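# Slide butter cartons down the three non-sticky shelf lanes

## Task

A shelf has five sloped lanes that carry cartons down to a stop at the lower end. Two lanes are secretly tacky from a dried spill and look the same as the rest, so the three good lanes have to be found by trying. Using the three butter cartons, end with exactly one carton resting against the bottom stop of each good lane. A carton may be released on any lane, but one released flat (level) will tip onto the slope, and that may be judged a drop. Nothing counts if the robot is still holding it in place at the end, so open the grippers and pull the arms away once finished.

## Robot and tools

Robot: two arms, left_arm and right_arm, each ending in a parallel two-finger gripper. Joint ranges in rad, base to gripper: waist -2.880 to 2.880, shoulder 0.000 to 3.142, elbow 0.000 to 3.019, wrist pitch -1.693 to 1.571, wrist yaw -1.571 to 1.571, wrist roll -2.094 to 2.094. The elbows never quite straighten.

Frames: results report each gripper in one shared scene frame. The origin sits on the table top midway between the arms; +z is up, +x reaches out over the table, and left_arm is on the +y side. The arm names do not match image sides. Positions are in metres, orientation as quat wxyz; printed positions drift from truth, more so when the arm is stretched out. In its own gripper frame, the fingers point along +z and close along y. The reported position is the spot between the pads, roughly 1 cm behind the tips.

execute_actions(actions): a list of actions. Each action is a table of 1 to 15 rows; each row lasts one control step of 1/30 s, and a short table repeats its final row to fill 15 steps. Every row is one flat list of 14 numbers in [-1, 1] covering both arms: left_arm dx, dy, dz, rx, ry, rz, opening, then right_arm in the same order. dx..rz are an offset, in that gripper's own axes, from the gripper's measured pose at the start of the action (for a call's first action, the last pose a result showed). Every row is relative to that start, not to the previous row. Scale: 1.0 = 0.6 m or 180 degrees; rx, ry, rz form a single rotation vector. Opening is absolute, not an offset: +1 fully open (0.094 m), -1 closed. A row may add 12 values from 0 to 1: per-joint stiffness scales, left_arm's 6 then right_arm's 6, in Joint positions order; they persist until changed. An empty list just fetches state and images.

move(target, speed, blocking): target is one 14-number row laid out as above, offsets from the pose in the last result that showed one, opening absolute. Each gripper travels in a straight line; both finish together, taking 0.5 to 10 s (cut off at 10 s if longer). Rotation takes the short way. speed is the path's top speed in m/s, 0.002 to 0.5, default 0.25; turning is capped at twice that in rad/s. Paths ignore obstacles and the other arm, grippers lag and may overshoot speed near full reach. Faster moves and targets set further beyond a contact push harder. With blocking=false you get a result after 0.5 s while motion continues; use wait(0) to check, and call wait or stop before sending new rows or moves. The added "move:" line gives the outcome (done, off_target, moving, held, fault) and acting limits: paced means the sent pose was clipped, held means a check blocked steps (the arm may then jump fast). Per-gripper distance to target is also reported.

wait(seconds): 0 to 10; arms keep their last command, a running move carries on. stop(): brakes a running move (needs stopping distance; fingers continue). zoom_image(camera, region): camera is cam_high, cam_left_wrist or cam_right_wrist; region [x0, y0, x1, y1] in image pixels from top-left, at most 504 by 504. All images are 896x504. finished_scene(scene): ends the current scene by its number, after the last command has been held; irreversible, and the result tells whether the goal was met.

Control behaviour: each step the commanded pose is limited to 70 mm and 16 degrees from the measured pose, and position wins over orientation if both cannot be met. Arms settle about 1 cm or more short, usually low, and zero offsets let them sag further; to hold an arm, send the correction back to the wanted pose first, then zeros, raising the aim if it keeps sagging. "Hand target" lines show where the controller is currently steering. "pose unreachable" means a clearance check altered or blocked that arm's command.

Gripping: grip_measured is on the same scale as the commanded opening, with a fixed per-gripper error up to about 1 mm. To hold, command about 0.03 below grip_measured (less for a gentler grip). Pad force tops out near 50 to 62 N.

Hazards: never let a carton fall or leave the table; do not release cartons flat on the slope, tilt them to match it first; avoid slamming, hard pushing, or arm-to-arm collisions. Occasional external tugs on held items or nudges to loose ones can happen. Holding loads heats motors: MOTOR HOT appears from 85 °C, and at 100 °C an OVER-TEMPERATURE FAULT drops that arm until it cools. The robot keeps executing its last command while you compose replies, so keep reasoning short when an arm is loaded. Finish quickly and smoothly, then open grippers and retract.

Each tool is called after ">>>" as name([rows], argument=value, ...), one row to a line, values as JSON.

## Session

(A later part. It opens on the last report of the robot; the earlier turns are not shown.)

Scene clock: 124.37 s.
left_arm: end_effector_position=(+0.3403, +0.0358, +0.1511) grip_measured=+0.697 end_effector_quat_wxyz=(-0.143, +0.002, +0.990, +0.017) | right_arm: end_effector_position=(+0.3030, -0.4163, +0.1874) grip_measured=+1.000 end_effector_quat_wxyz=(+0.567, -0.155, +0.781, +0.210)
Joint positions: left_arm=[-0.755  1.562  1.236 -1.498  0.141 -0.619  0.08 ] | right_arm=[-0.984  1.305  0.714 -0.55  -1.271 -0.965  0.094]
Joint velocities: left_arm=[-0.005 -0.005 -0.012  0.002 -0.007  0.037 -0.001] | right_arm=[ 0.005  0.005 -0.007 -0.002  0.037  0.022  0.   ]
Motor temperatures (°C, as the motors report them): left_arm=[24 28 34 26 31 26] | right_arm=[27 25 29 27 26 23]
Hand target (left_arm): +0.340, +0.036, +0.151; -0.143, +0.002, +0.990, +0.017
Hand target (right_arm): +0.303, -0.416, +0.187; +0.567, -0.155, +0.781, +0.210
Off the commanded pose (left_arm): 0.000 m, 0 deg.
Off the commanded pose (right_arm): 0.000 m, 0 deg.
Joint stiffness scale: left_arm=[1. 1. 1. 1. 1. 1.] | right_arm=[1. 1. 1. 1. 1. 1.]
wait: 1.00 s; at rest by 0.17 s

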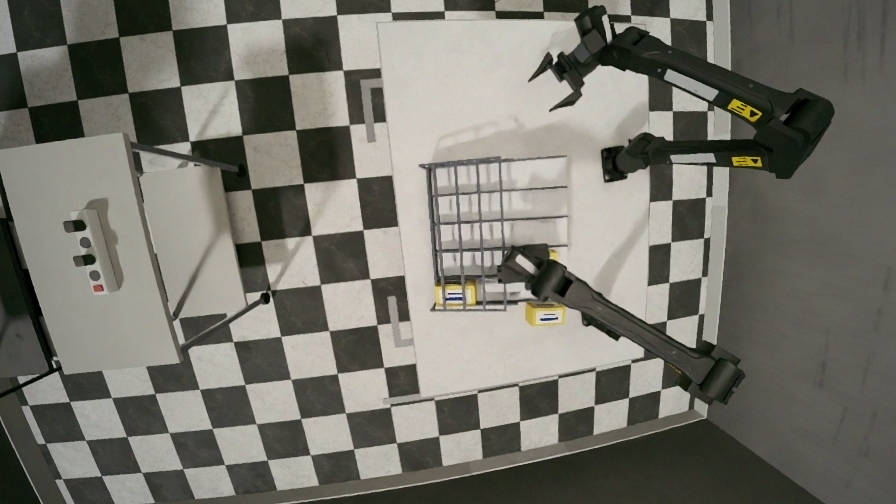

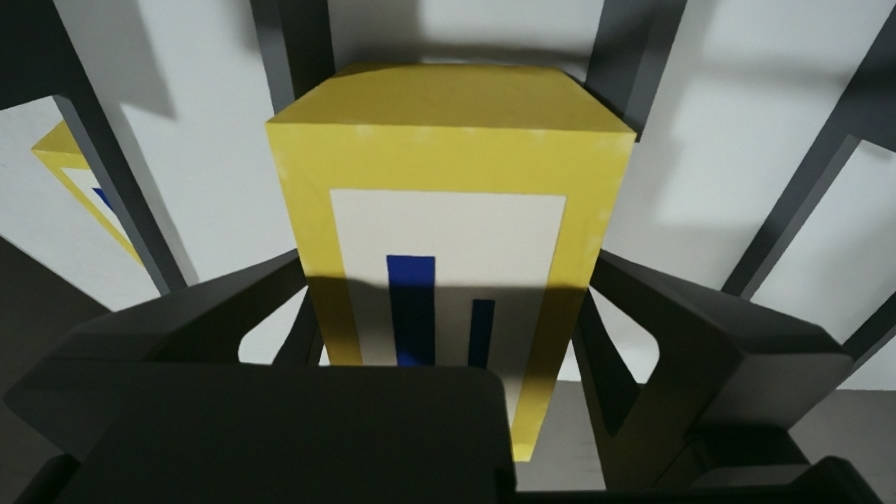

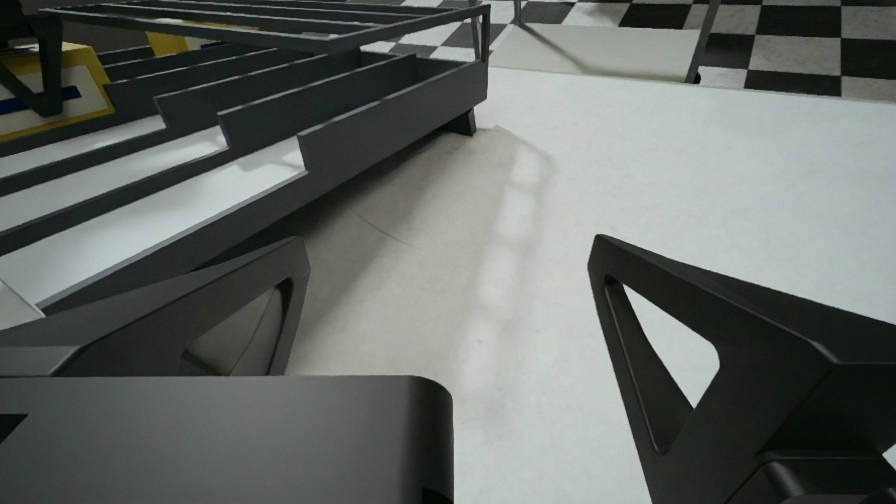

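>>> move(target=[0,0,0,0,0,0,0.3,0,0,0,0,0,0,1])

>>> move(target=[0.03,0,-0.15,0,0,0,0.3,0,0,0,0,0,0,1], speed=0.1)

>>> move(target=[0,-0.153,-0.03,0,0,0,0.3,0,0,0,0,0,0,1], speed=0.1)

Scene clock: 127.70 s.
left_arm: end_effector_position=(+0.3403, +0.0359, +0.1511) grip_measured=+0.336 end_effector_quat_wxyz=(-0.143, +0.002, +0.990, +0.018) | right_arm: end_effector_position=(+0.3030, -0.4163, +0.1874) grip_measured=+1.000 end_effector_quat_wxyz=(+0.567, -0.155, +0.781, +0.210)
Joint positions: left_arm=[-0.755  1.562  1.236 -1.498  0.141 -0.619  0.063] | right_arm=[-0.984  1.305  0.714 -0.55  -1.271 -0.965  0.094]
Joint velocities: left_arm=[-0.015 -0.015 -0.022 -0.017  0.051 -0.022 -0.001] | right_arm=[-0.005 -0.005  0.002 -0.007  0.022  0.022  0.   ]
Motor temperatures (°C, as the motors report them): left_arm=[24 28 33 26 30 26] | right_arm=[27 25 29 27 26 23]
Hand target (left_arm): +0.340, +0.036, +0.151; -0.143, +0.002, +0.990, +0.017
Hand target (right_arm): +0.303, -0.416, +0.187; +0.567, -0.155, +0.781, +0.210
Off the commanded pose (left_arm): 0.000 m, 0 deg.
Off the commanded pose (right_arm): 0.000 m, 0 deg.
Joint stiffness scale: left_arm=[1. 1. 1. 1. 1. 1.] | right_arm=[1. 1. 1. 1. 1. 1.]
move: done

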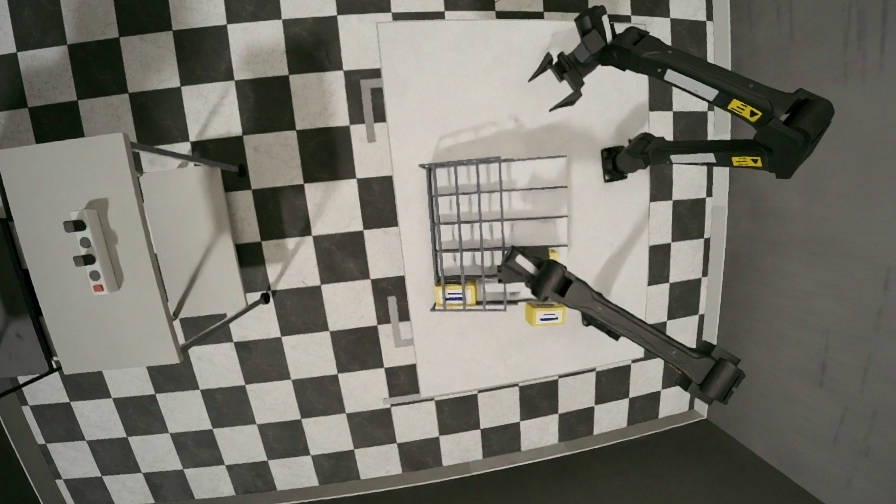

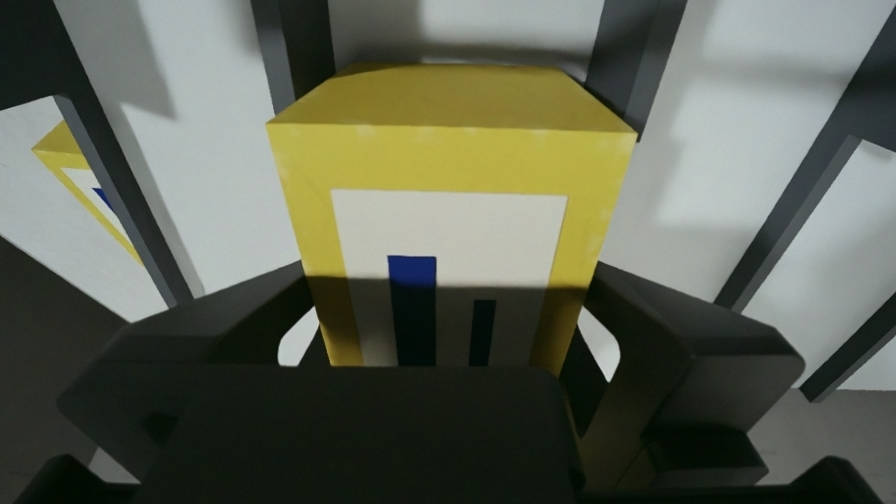

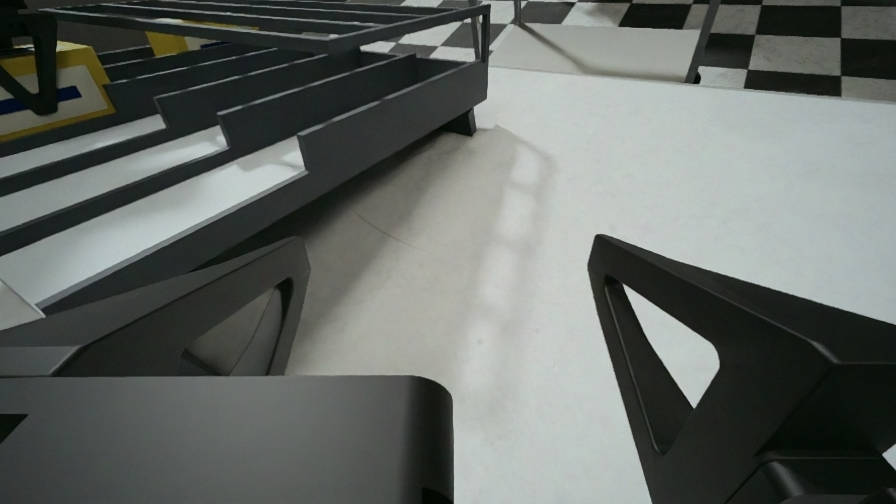

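Scene clock: 129.03 s.
left_arm: end_effector_position=(+0.3376, +0.0384, +0.2131) grip_measured=+0.336 end_effector_quat_wxyz=(-0.143, +0.003, +0.990, +0.019) | right_arm: end_effector_position=(+0.3030, -0.4163, +0.1874) grip_measured=+1.000 end_effector_quat_wxyz=(+0.567, -0.155, +0.781, +0.210)
Joint positions: left_arm=[-0.755  1.514  1.348 -1.659  0.139 -0.617  0.063] | right_arm=[-0.984  1.305  0.714 -0.55  -1.271 -0.965  0.094]
Joint velocities: left_arm=[-0.015  0.005 -0.012  0.012 -0.007 -0.066  0.   ] | right_arm=[-0.005  0.005  0.017 -0.007  0.007  0.022  0.   ]
Motor temperatures (°C, as the motors report them): left_arm=[24 28 33 26 30 26] | right_arm=[27 25 29 27 26 23]
Hand target (left_arm): +0.348, +0.034, +0.242; -0.121, +0.000, +0.993, +0.002
Hand target (right_arm): +0.303, -0.416, +0.187; +0.567, -0.155, +0.781, +0.210
Off the commanded pose (left_arm): 0.032 m, 0 deg.
Off the commanded pose (right_arm): 0.000 m, 0 deg.
Joint stiffness scale: left_arm=[1. 1. 1. 1. 1. 1.] | right_arm=[1. 1. 1. 1. 1. 1.]
joint sent to its limit (left arm) — the command would take joint 4 (wrist pitch) past its lower limit, so that joint was sent only as far as its limit.
move: off_target (left_arm)

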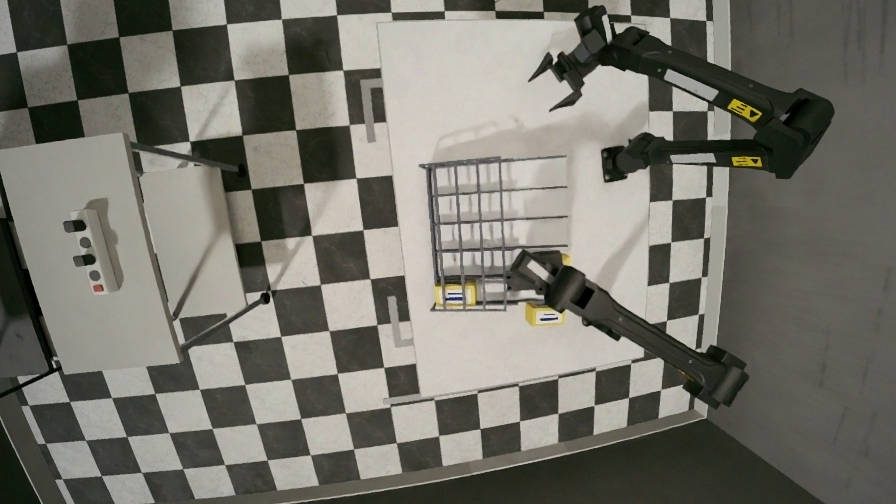

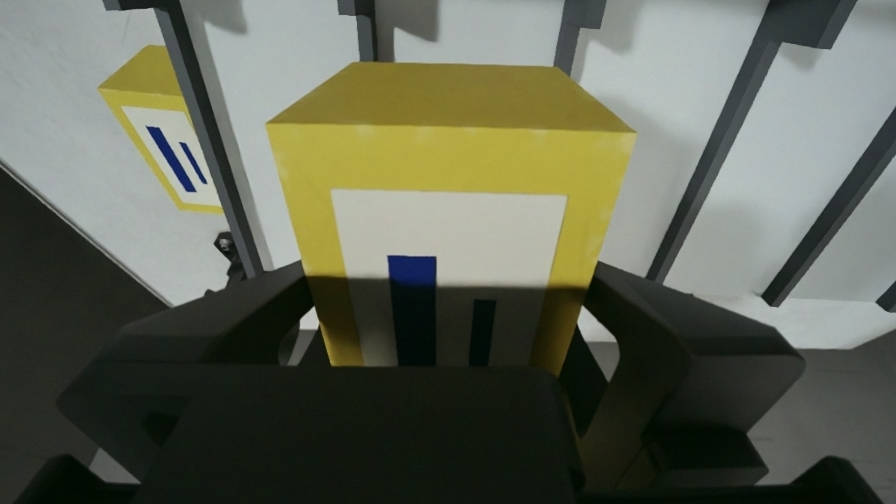

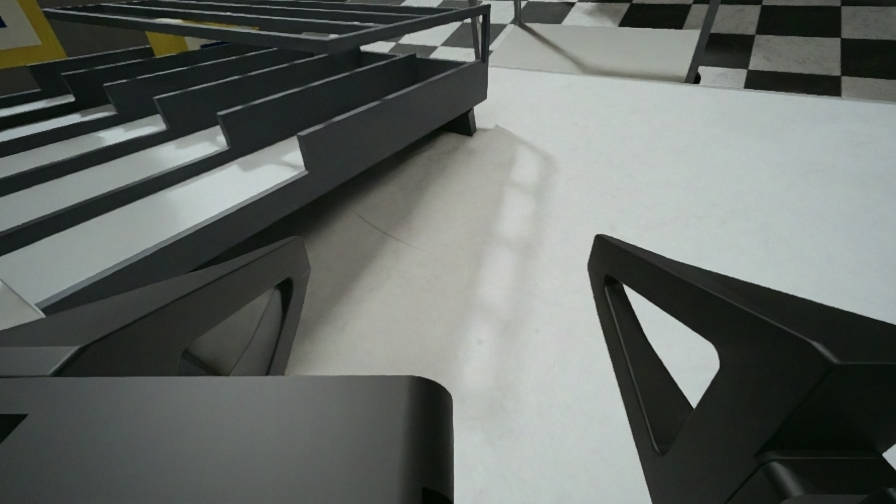

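Scene clock: 130.33 s.
left_arm: end_effector_position=(+0.3328, -0.0423, +0.2016) grip_measured=+0.336 end_effector_quat_wxyz=(-0.152, +0.008, +0.988, +0.028) | right_arm: end_effector_position=(+0.3030, -0.4163, +0.1874) grip_measured=+1.000 end_effector_quat_wxyz=(+0.567, -0.155, +0.781, +0.210)
Joint positions: left_arm=[-0.898  1.659  1.488 -1.659  0.172 -0.746  0.063] | right_arm=[-0.984  1.305  0.714 -0.55  -1.271 -0.965  0.094]
Joint velocities: left_arm=[ 0.015  0.005  0.007  0.002 -0.037 -0.095  0.   ] | right_arm=[-0.005 -0.015  0.017 -0.012 -0.095  0.051  0.   ]
Motor temperatures (°C, as the motors report them): left_arm=[24 28 33 26 29 26] | right_arm=[27 25 29 27 26 23]
Hand target (left_arm): +0.340, -0.054, +0.226; -0.137, +0.002, +0.990, +0.013
Hand target (right_arm): +0.303, -0.416, +0.187; +0.567, -0.155, +0.781, +0.210
Off the commanded pose (left_arm): 0.029 m, 2 deg.
Off the commanded pose (right_arm): 0.000 m, 0 deg.
Joint stiffness scale: left_arm=[1. 1. 1. 1. 1. 1.] | right_arm=[1. 1. 1. 1. 1. 1.]
joint sent to its limit (left arm) — the command would take joint 4 (wrist pitch) past its lower limit, so that joint was sent only as far as its limit.
move: off_target (left_arm)

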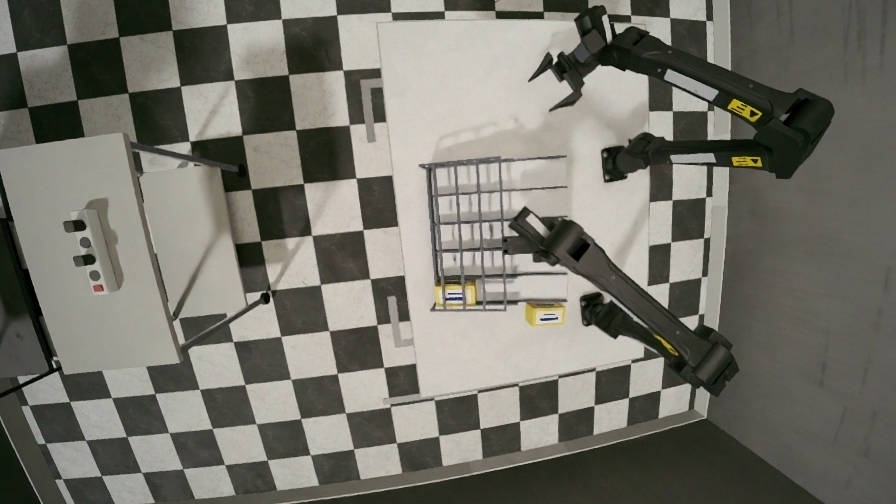

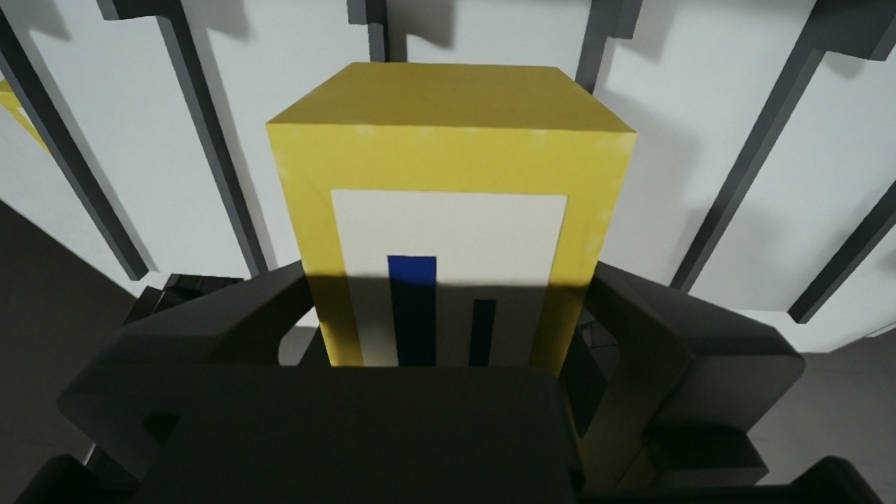

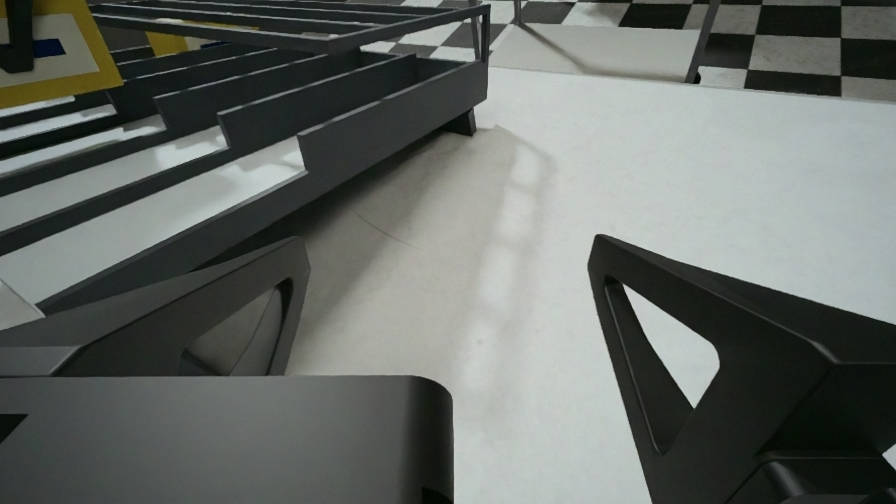

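>>> move(target=[-0.035,-0.03,0.078,0.008,-0.006,0,0.3,0,0,0,0,0,0,1], speed=0.04)

Scene clock: 134.27 s.
left_arm: end_effector_position=(+0.3412, -0.0521, +0.1505) grip_measured=+0.336 end_effector_quat_wxyz=(-0.144, +0.008, +0.989, +0.019) | right_arm: end_effector_position=(+0.3030, -0.4163, +0.1874) grip_measured=+1.000 end_effector_quat_wxyz=(+0.567, -0.155, +0.781, +0.210)
Joint positions: left_arm=[-0.899  1.706  1.415 -1.514  0.175 -0.749  0.063] | right_arm=[-0.984  1.305  0.714 -0.55  -1.271 -0.965  0.094]
Joint velocities: left_arm=[-0.005 -0.005 -0.017  0.002  0.007  0.007  0.001] | right_arm=[-0.015  0.005  0.002 -0.002  0.037 -0.007  0.   ]
Motor temperatures (°C, as the motors report them): left_arm=[24 29 34 26 29 26] | right_arm=[27 25 29 27 26 23]
Hand target (left_arm): +0.338, -0.057, +0.150; -0.143, +0.006, +0.990, +0.015
Hand target (right_arm): +0.303, -0.416, +0.187; +0.567, -0.155, +0.781, +0.210
Off the commanded pose (left_arm): 0.006 m, 0 deg.
Off the commanded pose (right_arm): 0.000 m, 0 deg.
Joint stiffness scale: left_arm=[1. 1. 1. 1. 1. 1.] | right_arm=[1. 1. 1. 1. 1. 1.]
move: done

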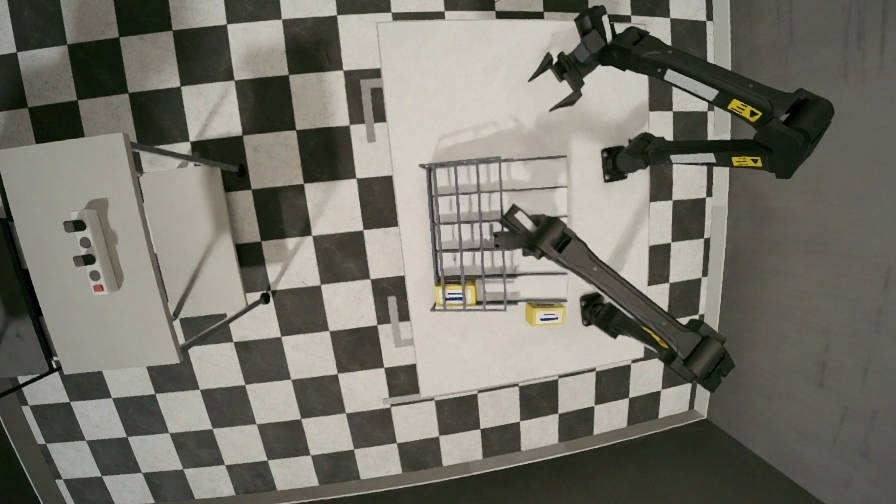

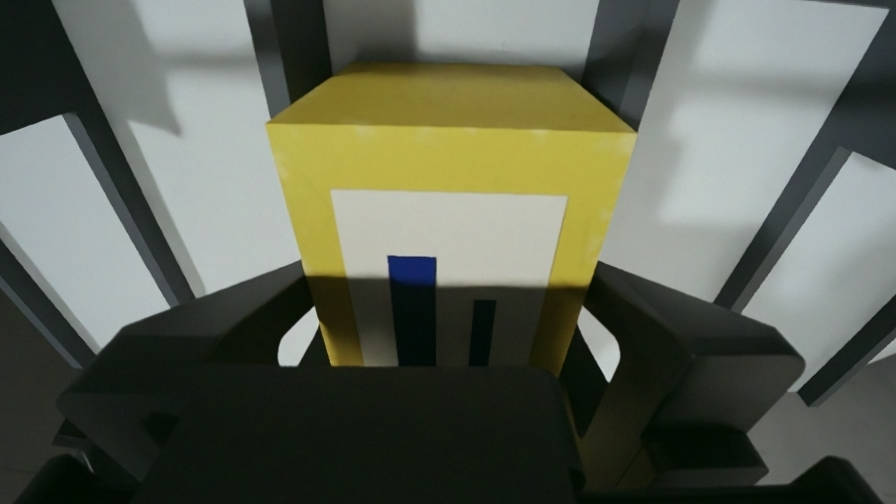

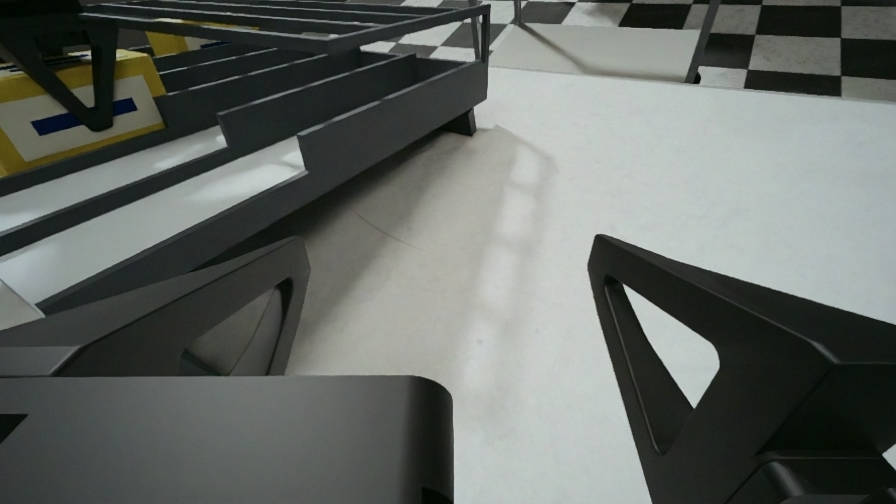

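Slightly lower, then release.

>>> move(target=[0,0,0.012,0,0,0,0.3,0,0,0,0,0,0,1], speed=0.03)

>>> move(target=[0,0,0,0,0,0,0.7,0,0,0,0,0,0,1])

>>> wait(seconds=1)

Scene clock: 137.37 s.
left_arm: end_effector_position=(+0.3418, -0.0525, +0.1496) grip_measured=+0.336 end_effector_quat_wxyz=(-0.142, +0.008, +0.990, +0.018) | right_arm: end_effector_position=(+0.3030, -0.4163, +0.1874) grip_measured=+1.000 end_effector_quat_wxyz=(+0.567, -0.155, +0.781, +0.210)
Joint positions: left_arm=[-0.899  1.706  1.413 -1.509  0.174 -0.749  0.063] | right_arm=[-0.984  1.305  0.714 -0.55  -1.271 -0.965  0.094]
Joint velocities: left_arm=[-0.024 -0.005  0.007 -0.002 -0.007  0.051  0.001] | right_arm=[-0.015 -0.005 -0.007 -0.007  0.007  0.037  0.   ]
Motor temperatures (°C, as the motors report them): left_arm=[24 29 33 26 29 26] | right_arm=[27 25 29 27 26 23]
Hand target (left_arm): +0.339, -0.052, +0.144; -0.144, +0.008, +0.989, +0.019
Hand target (right_arm): +0.303, -0.416, +0.187; +0.567, -0.155, +0.781, +0.210
Off the commanded pose (left_arm): 0.007 m, 0 deg.
Off the commanded pose (right_arm): 0.000 m, 0 deg.
Joint stiffness scale: left_arm=[1. 1. 1. 1. 1. 1.] | right_arm=[1. 1. 1. 1. 1. 1.]
move: done

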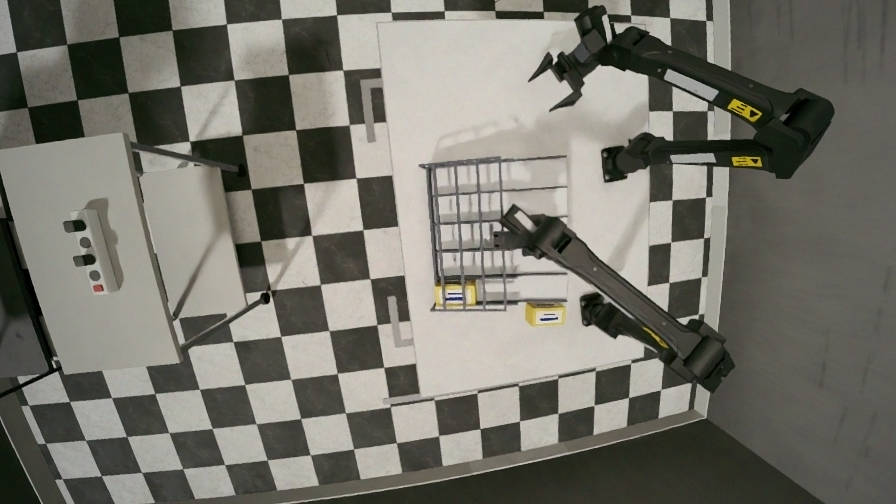

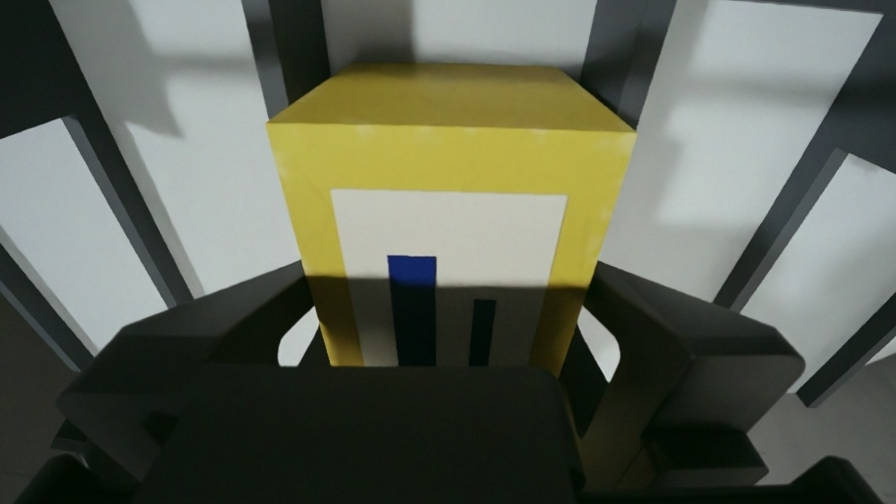

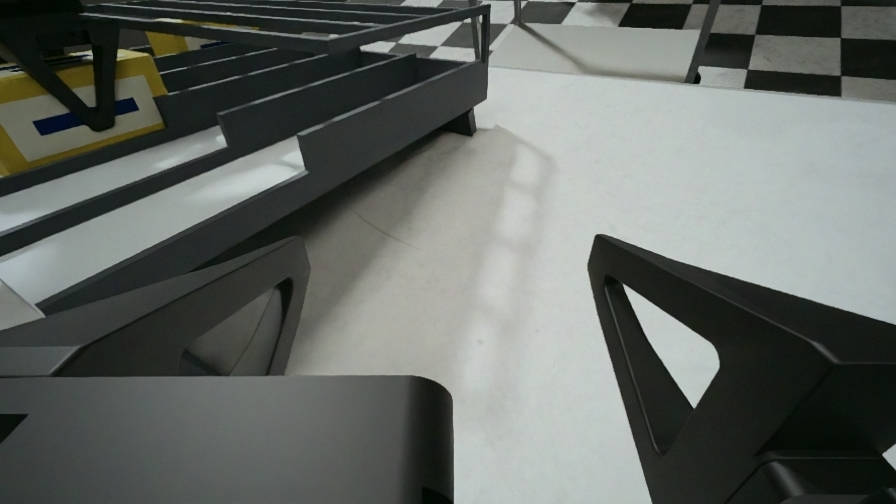

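Scene clock: 137.87 s.
left_arm: end_effector_position=(+0.3418, -0.0525, +0.1496) grip_measured=+0.697 end_effector_quat_wxyz=(-0.142, +0.008, +0.990, +0.018) | right_arm: end_effector_position=(+0.3030, -0.4163, +0.1874) grip_measured=+1.000 end_effector_quat_wxyz=(+0.567, -0.155, +0.781, +0.210)
Joint positions: left_arm=[-0.899  1.706  1.413 -1.509  0.174 -0.749  0.08 ] | right_arm=[-0.984  1.305  0.714 -0.55  -1.271 -0.965  0.094]
Joint velocities: left_arm=[ 0.005 -0.005  0.002  0.012 -0.007  0.066 -0.   ] | right_arm=[ 0.005 -0.005 -0.012 -0.017  0.007  0.022  0.   ]
Motor temperatures (°C, as the motors report them): left_arm=[24 29 33 26 29 26] | right_arm=[27 25 29 27 26 23]
Hand target (left_arm): +0.342, -0.052, +0.150; -0.142, +0.008, +0.990, +0.018
Hand target (right_arm): +0.303, -0.416, +0.187; +0.567, -0.155, +0.781, +0.210
Off the commanded pose (left_arm): 0.000 m, 0 deg.
Off the commanded pose (right_arm): 0.000 m, 0 deg.
Joint stiffness scale: left_arm=[1. 1. 1. 1. 1. 1.] | right_arm=[1. 1. 1. 1. 1. 1.]
move: done

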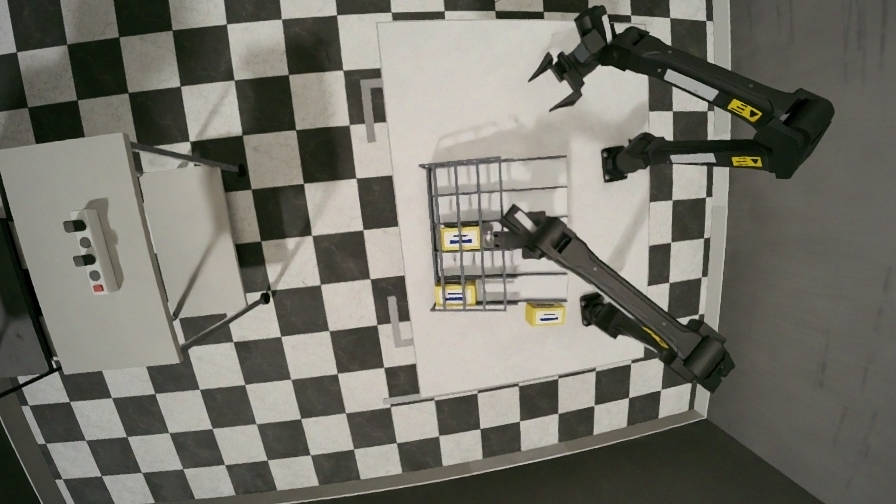

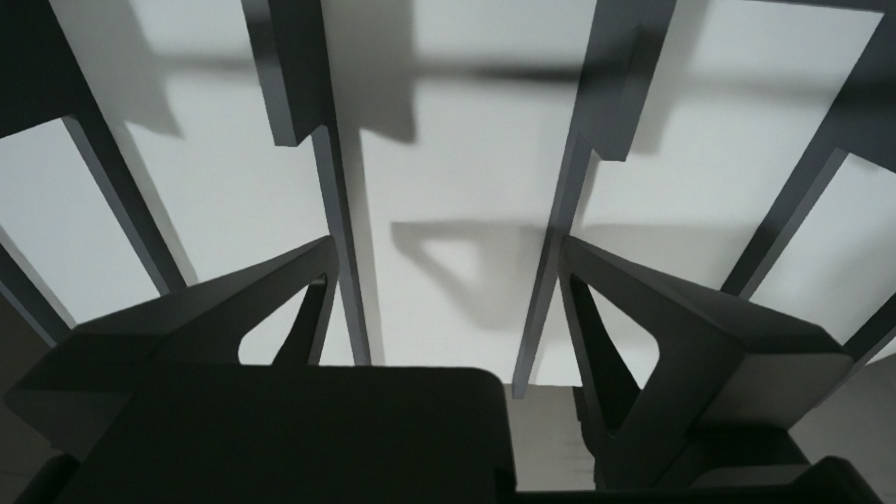

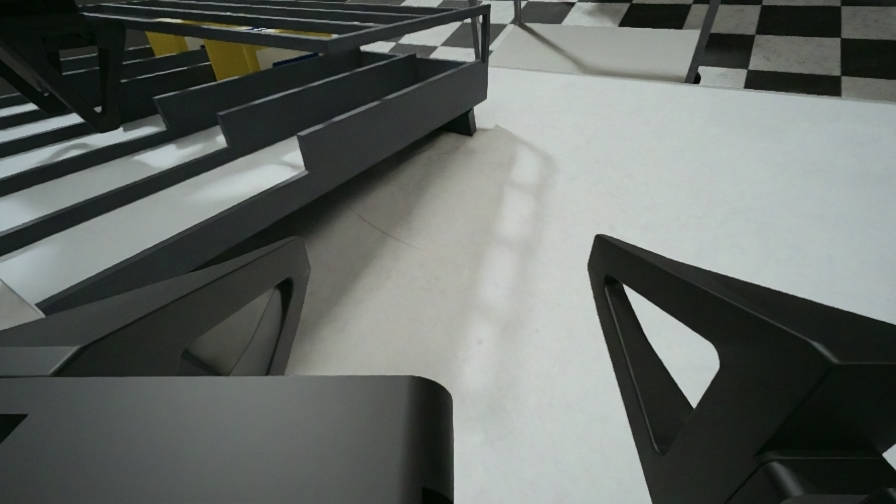

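Scene clock: 138.87 s.
left_arm: end_effector_position=(+0.3418, -0.0525, +0.1496) grip_measured=+0.697 end_effector_quat_wxyz=(-0.142, +0.008, +0.990, +0.018) | right_arm: end_effector_position=(+0.3030, -0.4163, +0.1874) grip_measured=+1.000 end_effector_quat_wxyz=(+0.567, -0.155, +0.781, +0.210)
Joint positions: left_arm=[-0.899  1.706  1.413 -1.509  0.174 -0.749  0.08 ] | right_arm=[-0.984  1.305  0.714 -0.55  -1.271 -0.965  0.094]
Joint velocities: left_arm=[-0.005  0.005 -0.017 -0.002 -0.037  0.022  0.   ] | right_arm=[ 0.005 -0.005  0.007 -0.007 -0.051 -0.022  0.   ]
Motor temperatures (°C, as the motors report them): left_arm=[24 29 33 26 28 26] | right_arm=[27 25 29 27 26 23]
Hand target (left_arm): +0.342, -0.052, +0.150; -0.142, +0.008, +0.990, +0.018
Hand target (right_arm): +0.303, -0.416, +0.187; +0.567, -0.155, +0.781, +0.210
Off the commanded pose (left_arm): 0.000 m, 0 deg.
Off the commanded pose (right_arm): 0.000 m, 0 deg.
Joint stiffness scale: left_arm=[1. 1. 1. 1. 1. 1.] | right_arm=[1. 1. 1. 1. 1. 1.]
wait: 1.00 s; at rest by 0.17 s

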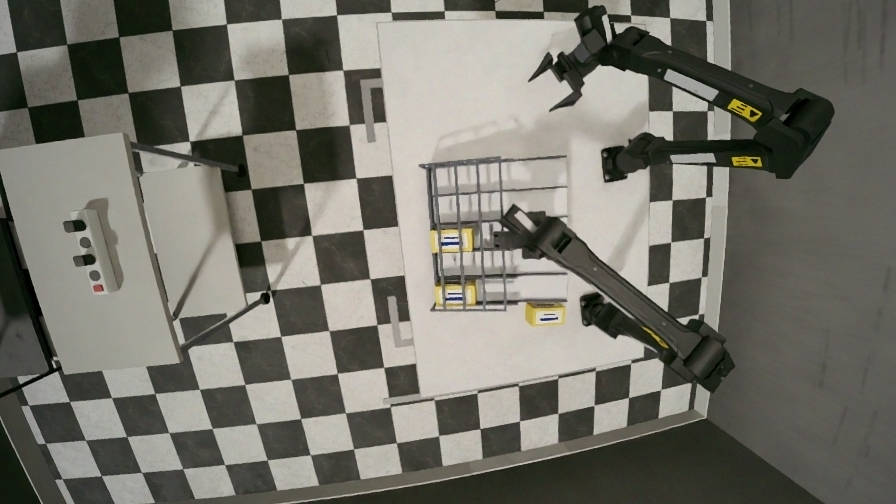

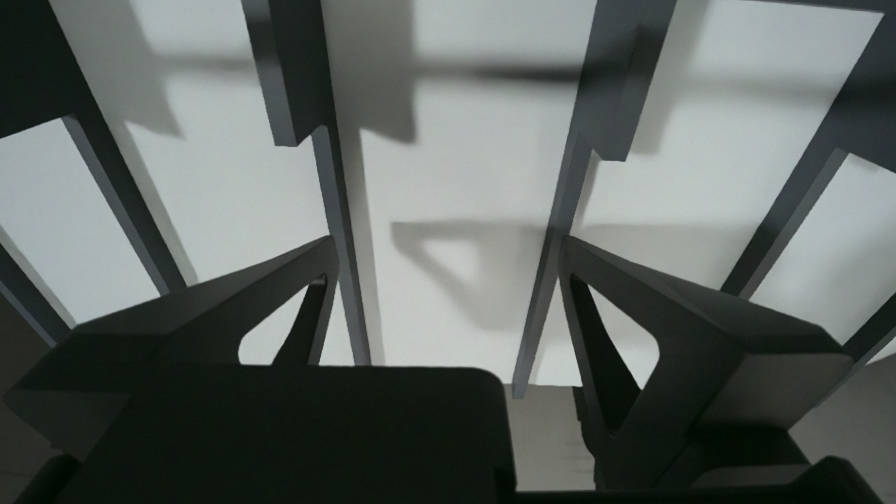

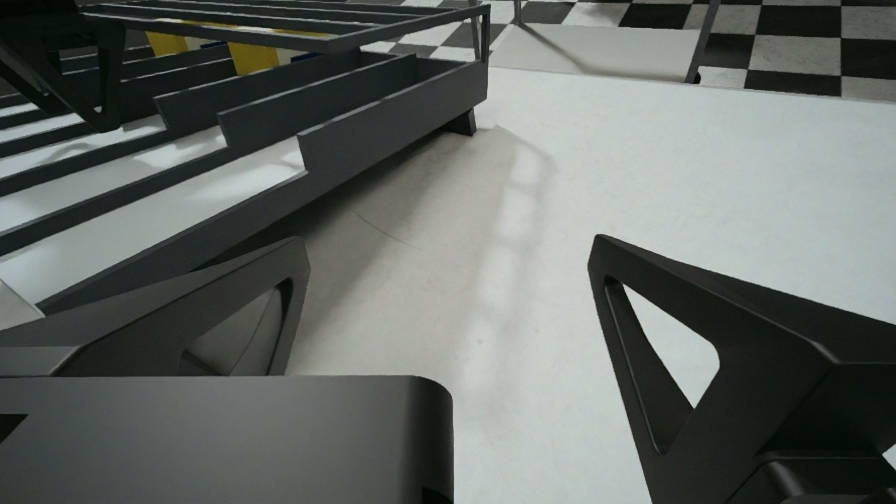

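>>> move(target=[0,0,-0.17,0,-0.09,0,1,0,0,0,0,0,0,1], speed=0.15)

>>> move(target=[0.08,0.51,-0.03,0,0,0,1,0,0,0,0,0,0,1], speed=0.2)

Scene clock: 144.10 s.
left_arm: end_effector_position=(+0.3683, -0.0468, +0.2315) grip_measured=+1.000 end_effector_quat_wxyz=(-0.012, +0.013, +1.000, +0.025) | right_arm: end_effector_position=(+0.3030, -0.4163, +0.1874) grip_measured=+1.000 end_effector_quat_wxyz=(+0.567, -0.155, +0.781, +0.210)
Joint positions: left_arm=[-0.921  1.59   1.509 -1.542 -0.017 -0.781  0.094] | right_arm=[-0.984  1.305  0.714 -0.55  -1.271 -0.965  0.094]
Joint velocities: left_arm=[ 0.005 -0.005 -0.002  0.007 -0.022 -0.007  0.   ] | right_arm=[-0.015 -0.005  0.007 -0.027 -0.051 -0.081  0.   ]
Motor temperatures (°C, as the motors report them): left_arm=[24 29 33 26 28 26] | right_arm=[27 25 29 27 26 23]
Hand target (left_arm): +0.371, -0.056, +0.248; -0.001, +0.010, +1.000, +0.016
Hand target (right_arm): +0.303, -0.416, +0.187; +0.567, -0.155, +0.781, +0.210
Off the commanded pose (left_arm): 0.019 m, 2 deg.
Off the commanded pose (right_arm): 0.000 m, 0 deg.
Joint stiffness scale: left_arm=[1. 1. 1. 1. 1. 1.] | right_arm=[1. 1. 1. 1. 1. 1.]
move: off_target (left_arm)

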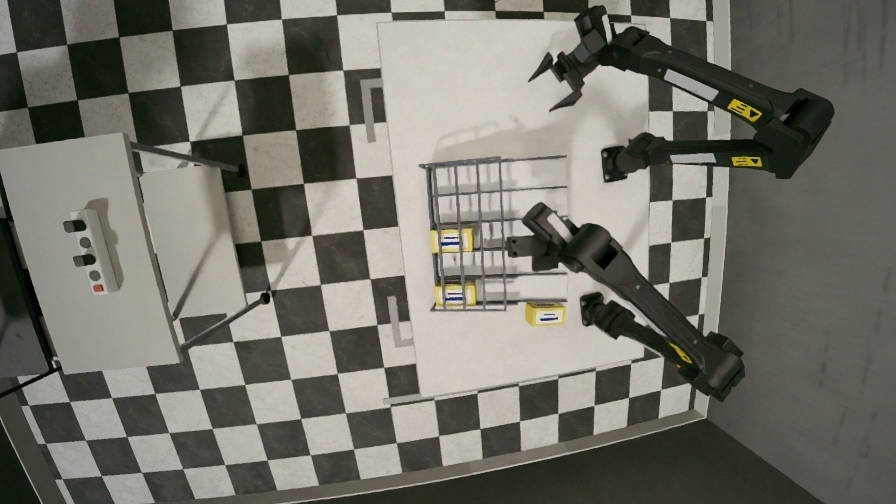

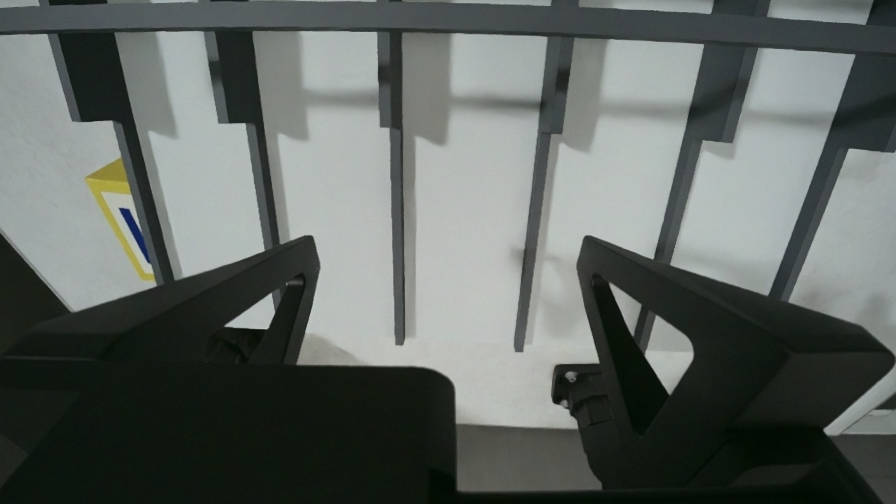

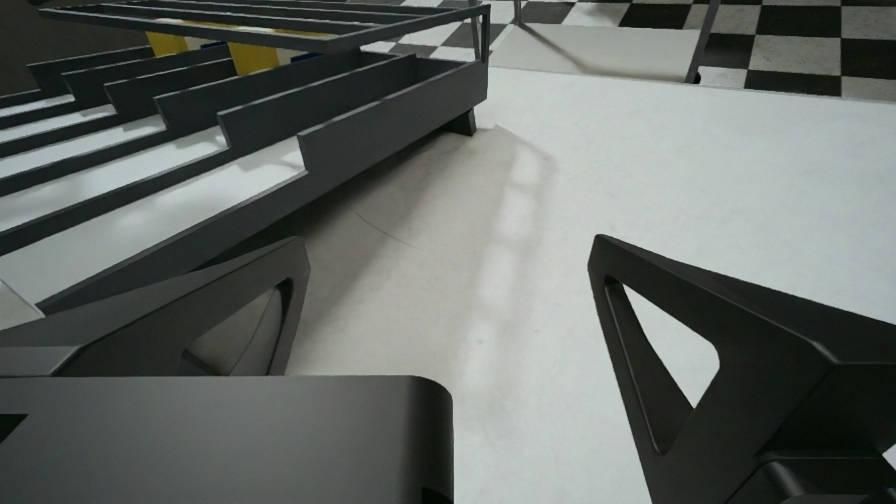

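Scene clock: 146.27 s.
left_arm: end_effector_position=(+0.3379, +0.2619, +0.2741) grip_measured=+1.000 end_effector_quat_wxyz=(+0.003, +0.003, +1.000, +0.025) | right_arm: end_effector_position=(+0.3030, -0.4163, +0.1874) grip_measured=+1.000 end_effector_quat_wxyz=(+0.567, -0.155, +0.781, +0.210)
Joint positions: left_arm=[-0.228  1.105  1.158 -1.623 -0.051 -0.108  0.094] | right_arm=[-0.984  1.305  0.714 -0.55  -1.271 -0.965  0.094]
Joint velocities: left_arm=[ 0.005 -0.005  0.017  0.002 -0.051  0.007  0.   ] | right_arm=[-0.005 -0.005 -0.002  0.002 -0.022 -0.007  0.   ]
Motor temperatures (°C, as the motors report them): left_arm=[24 29 32 26 28 26] | right_arm=[27 25 29 27 26 23]
Hand target (left_arm): +0.330, +0.263, +0.268; -0.013, +0.013, +0.999, +0.027
Hand target (right_arm): +0.303, -0.416, +0.187; +0.567, -0.155, +0.781, +0.210
Off the commanded pose (left_arm): 0.013 m, 2 deg.
Off the commanded pose (right_arm): 0.000 m, 0 deg.
Joint stiffness scale: left_arm=[1. 1. 1. 1. 1. 1.] | right_arm=[1. 1. 1. 1. 1. 1.]
move: off_target (left_arm)

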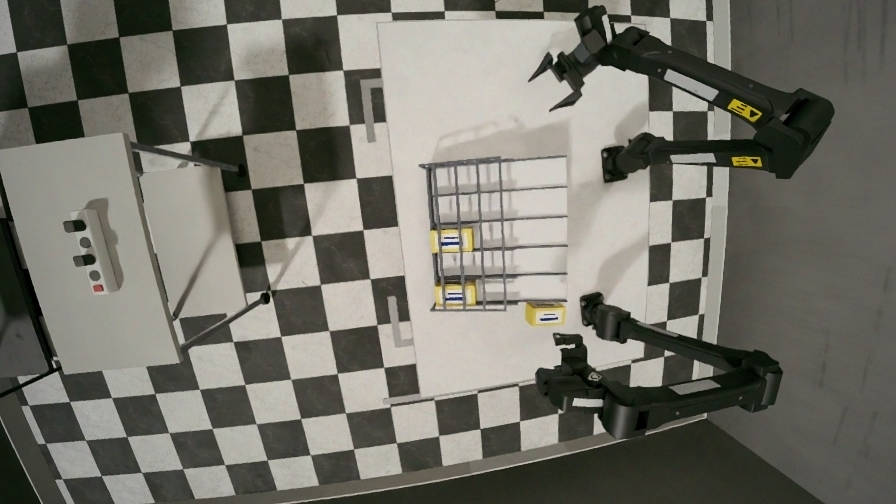

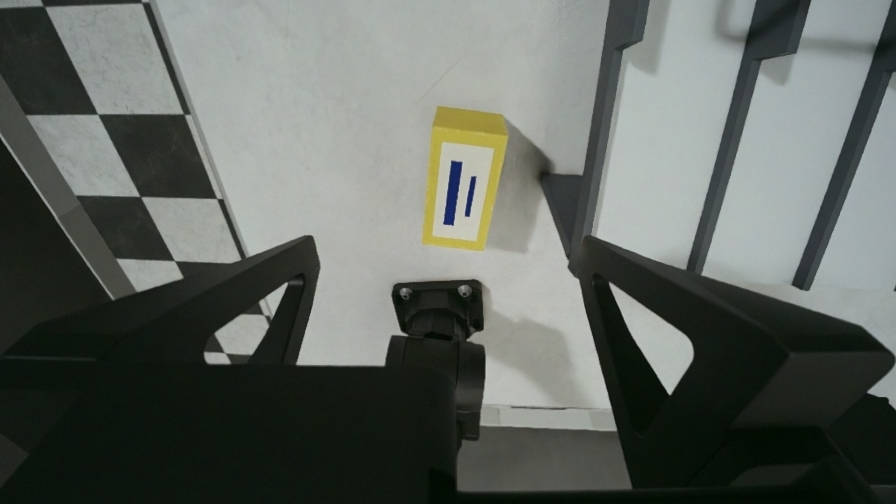

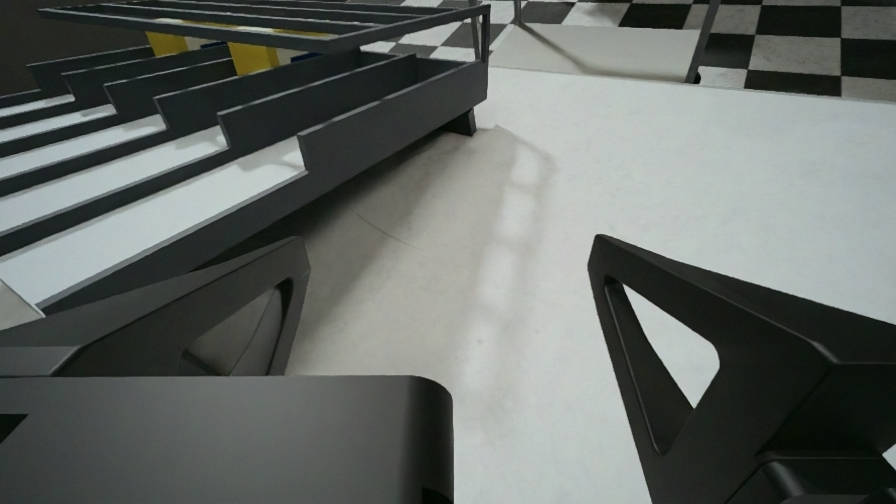

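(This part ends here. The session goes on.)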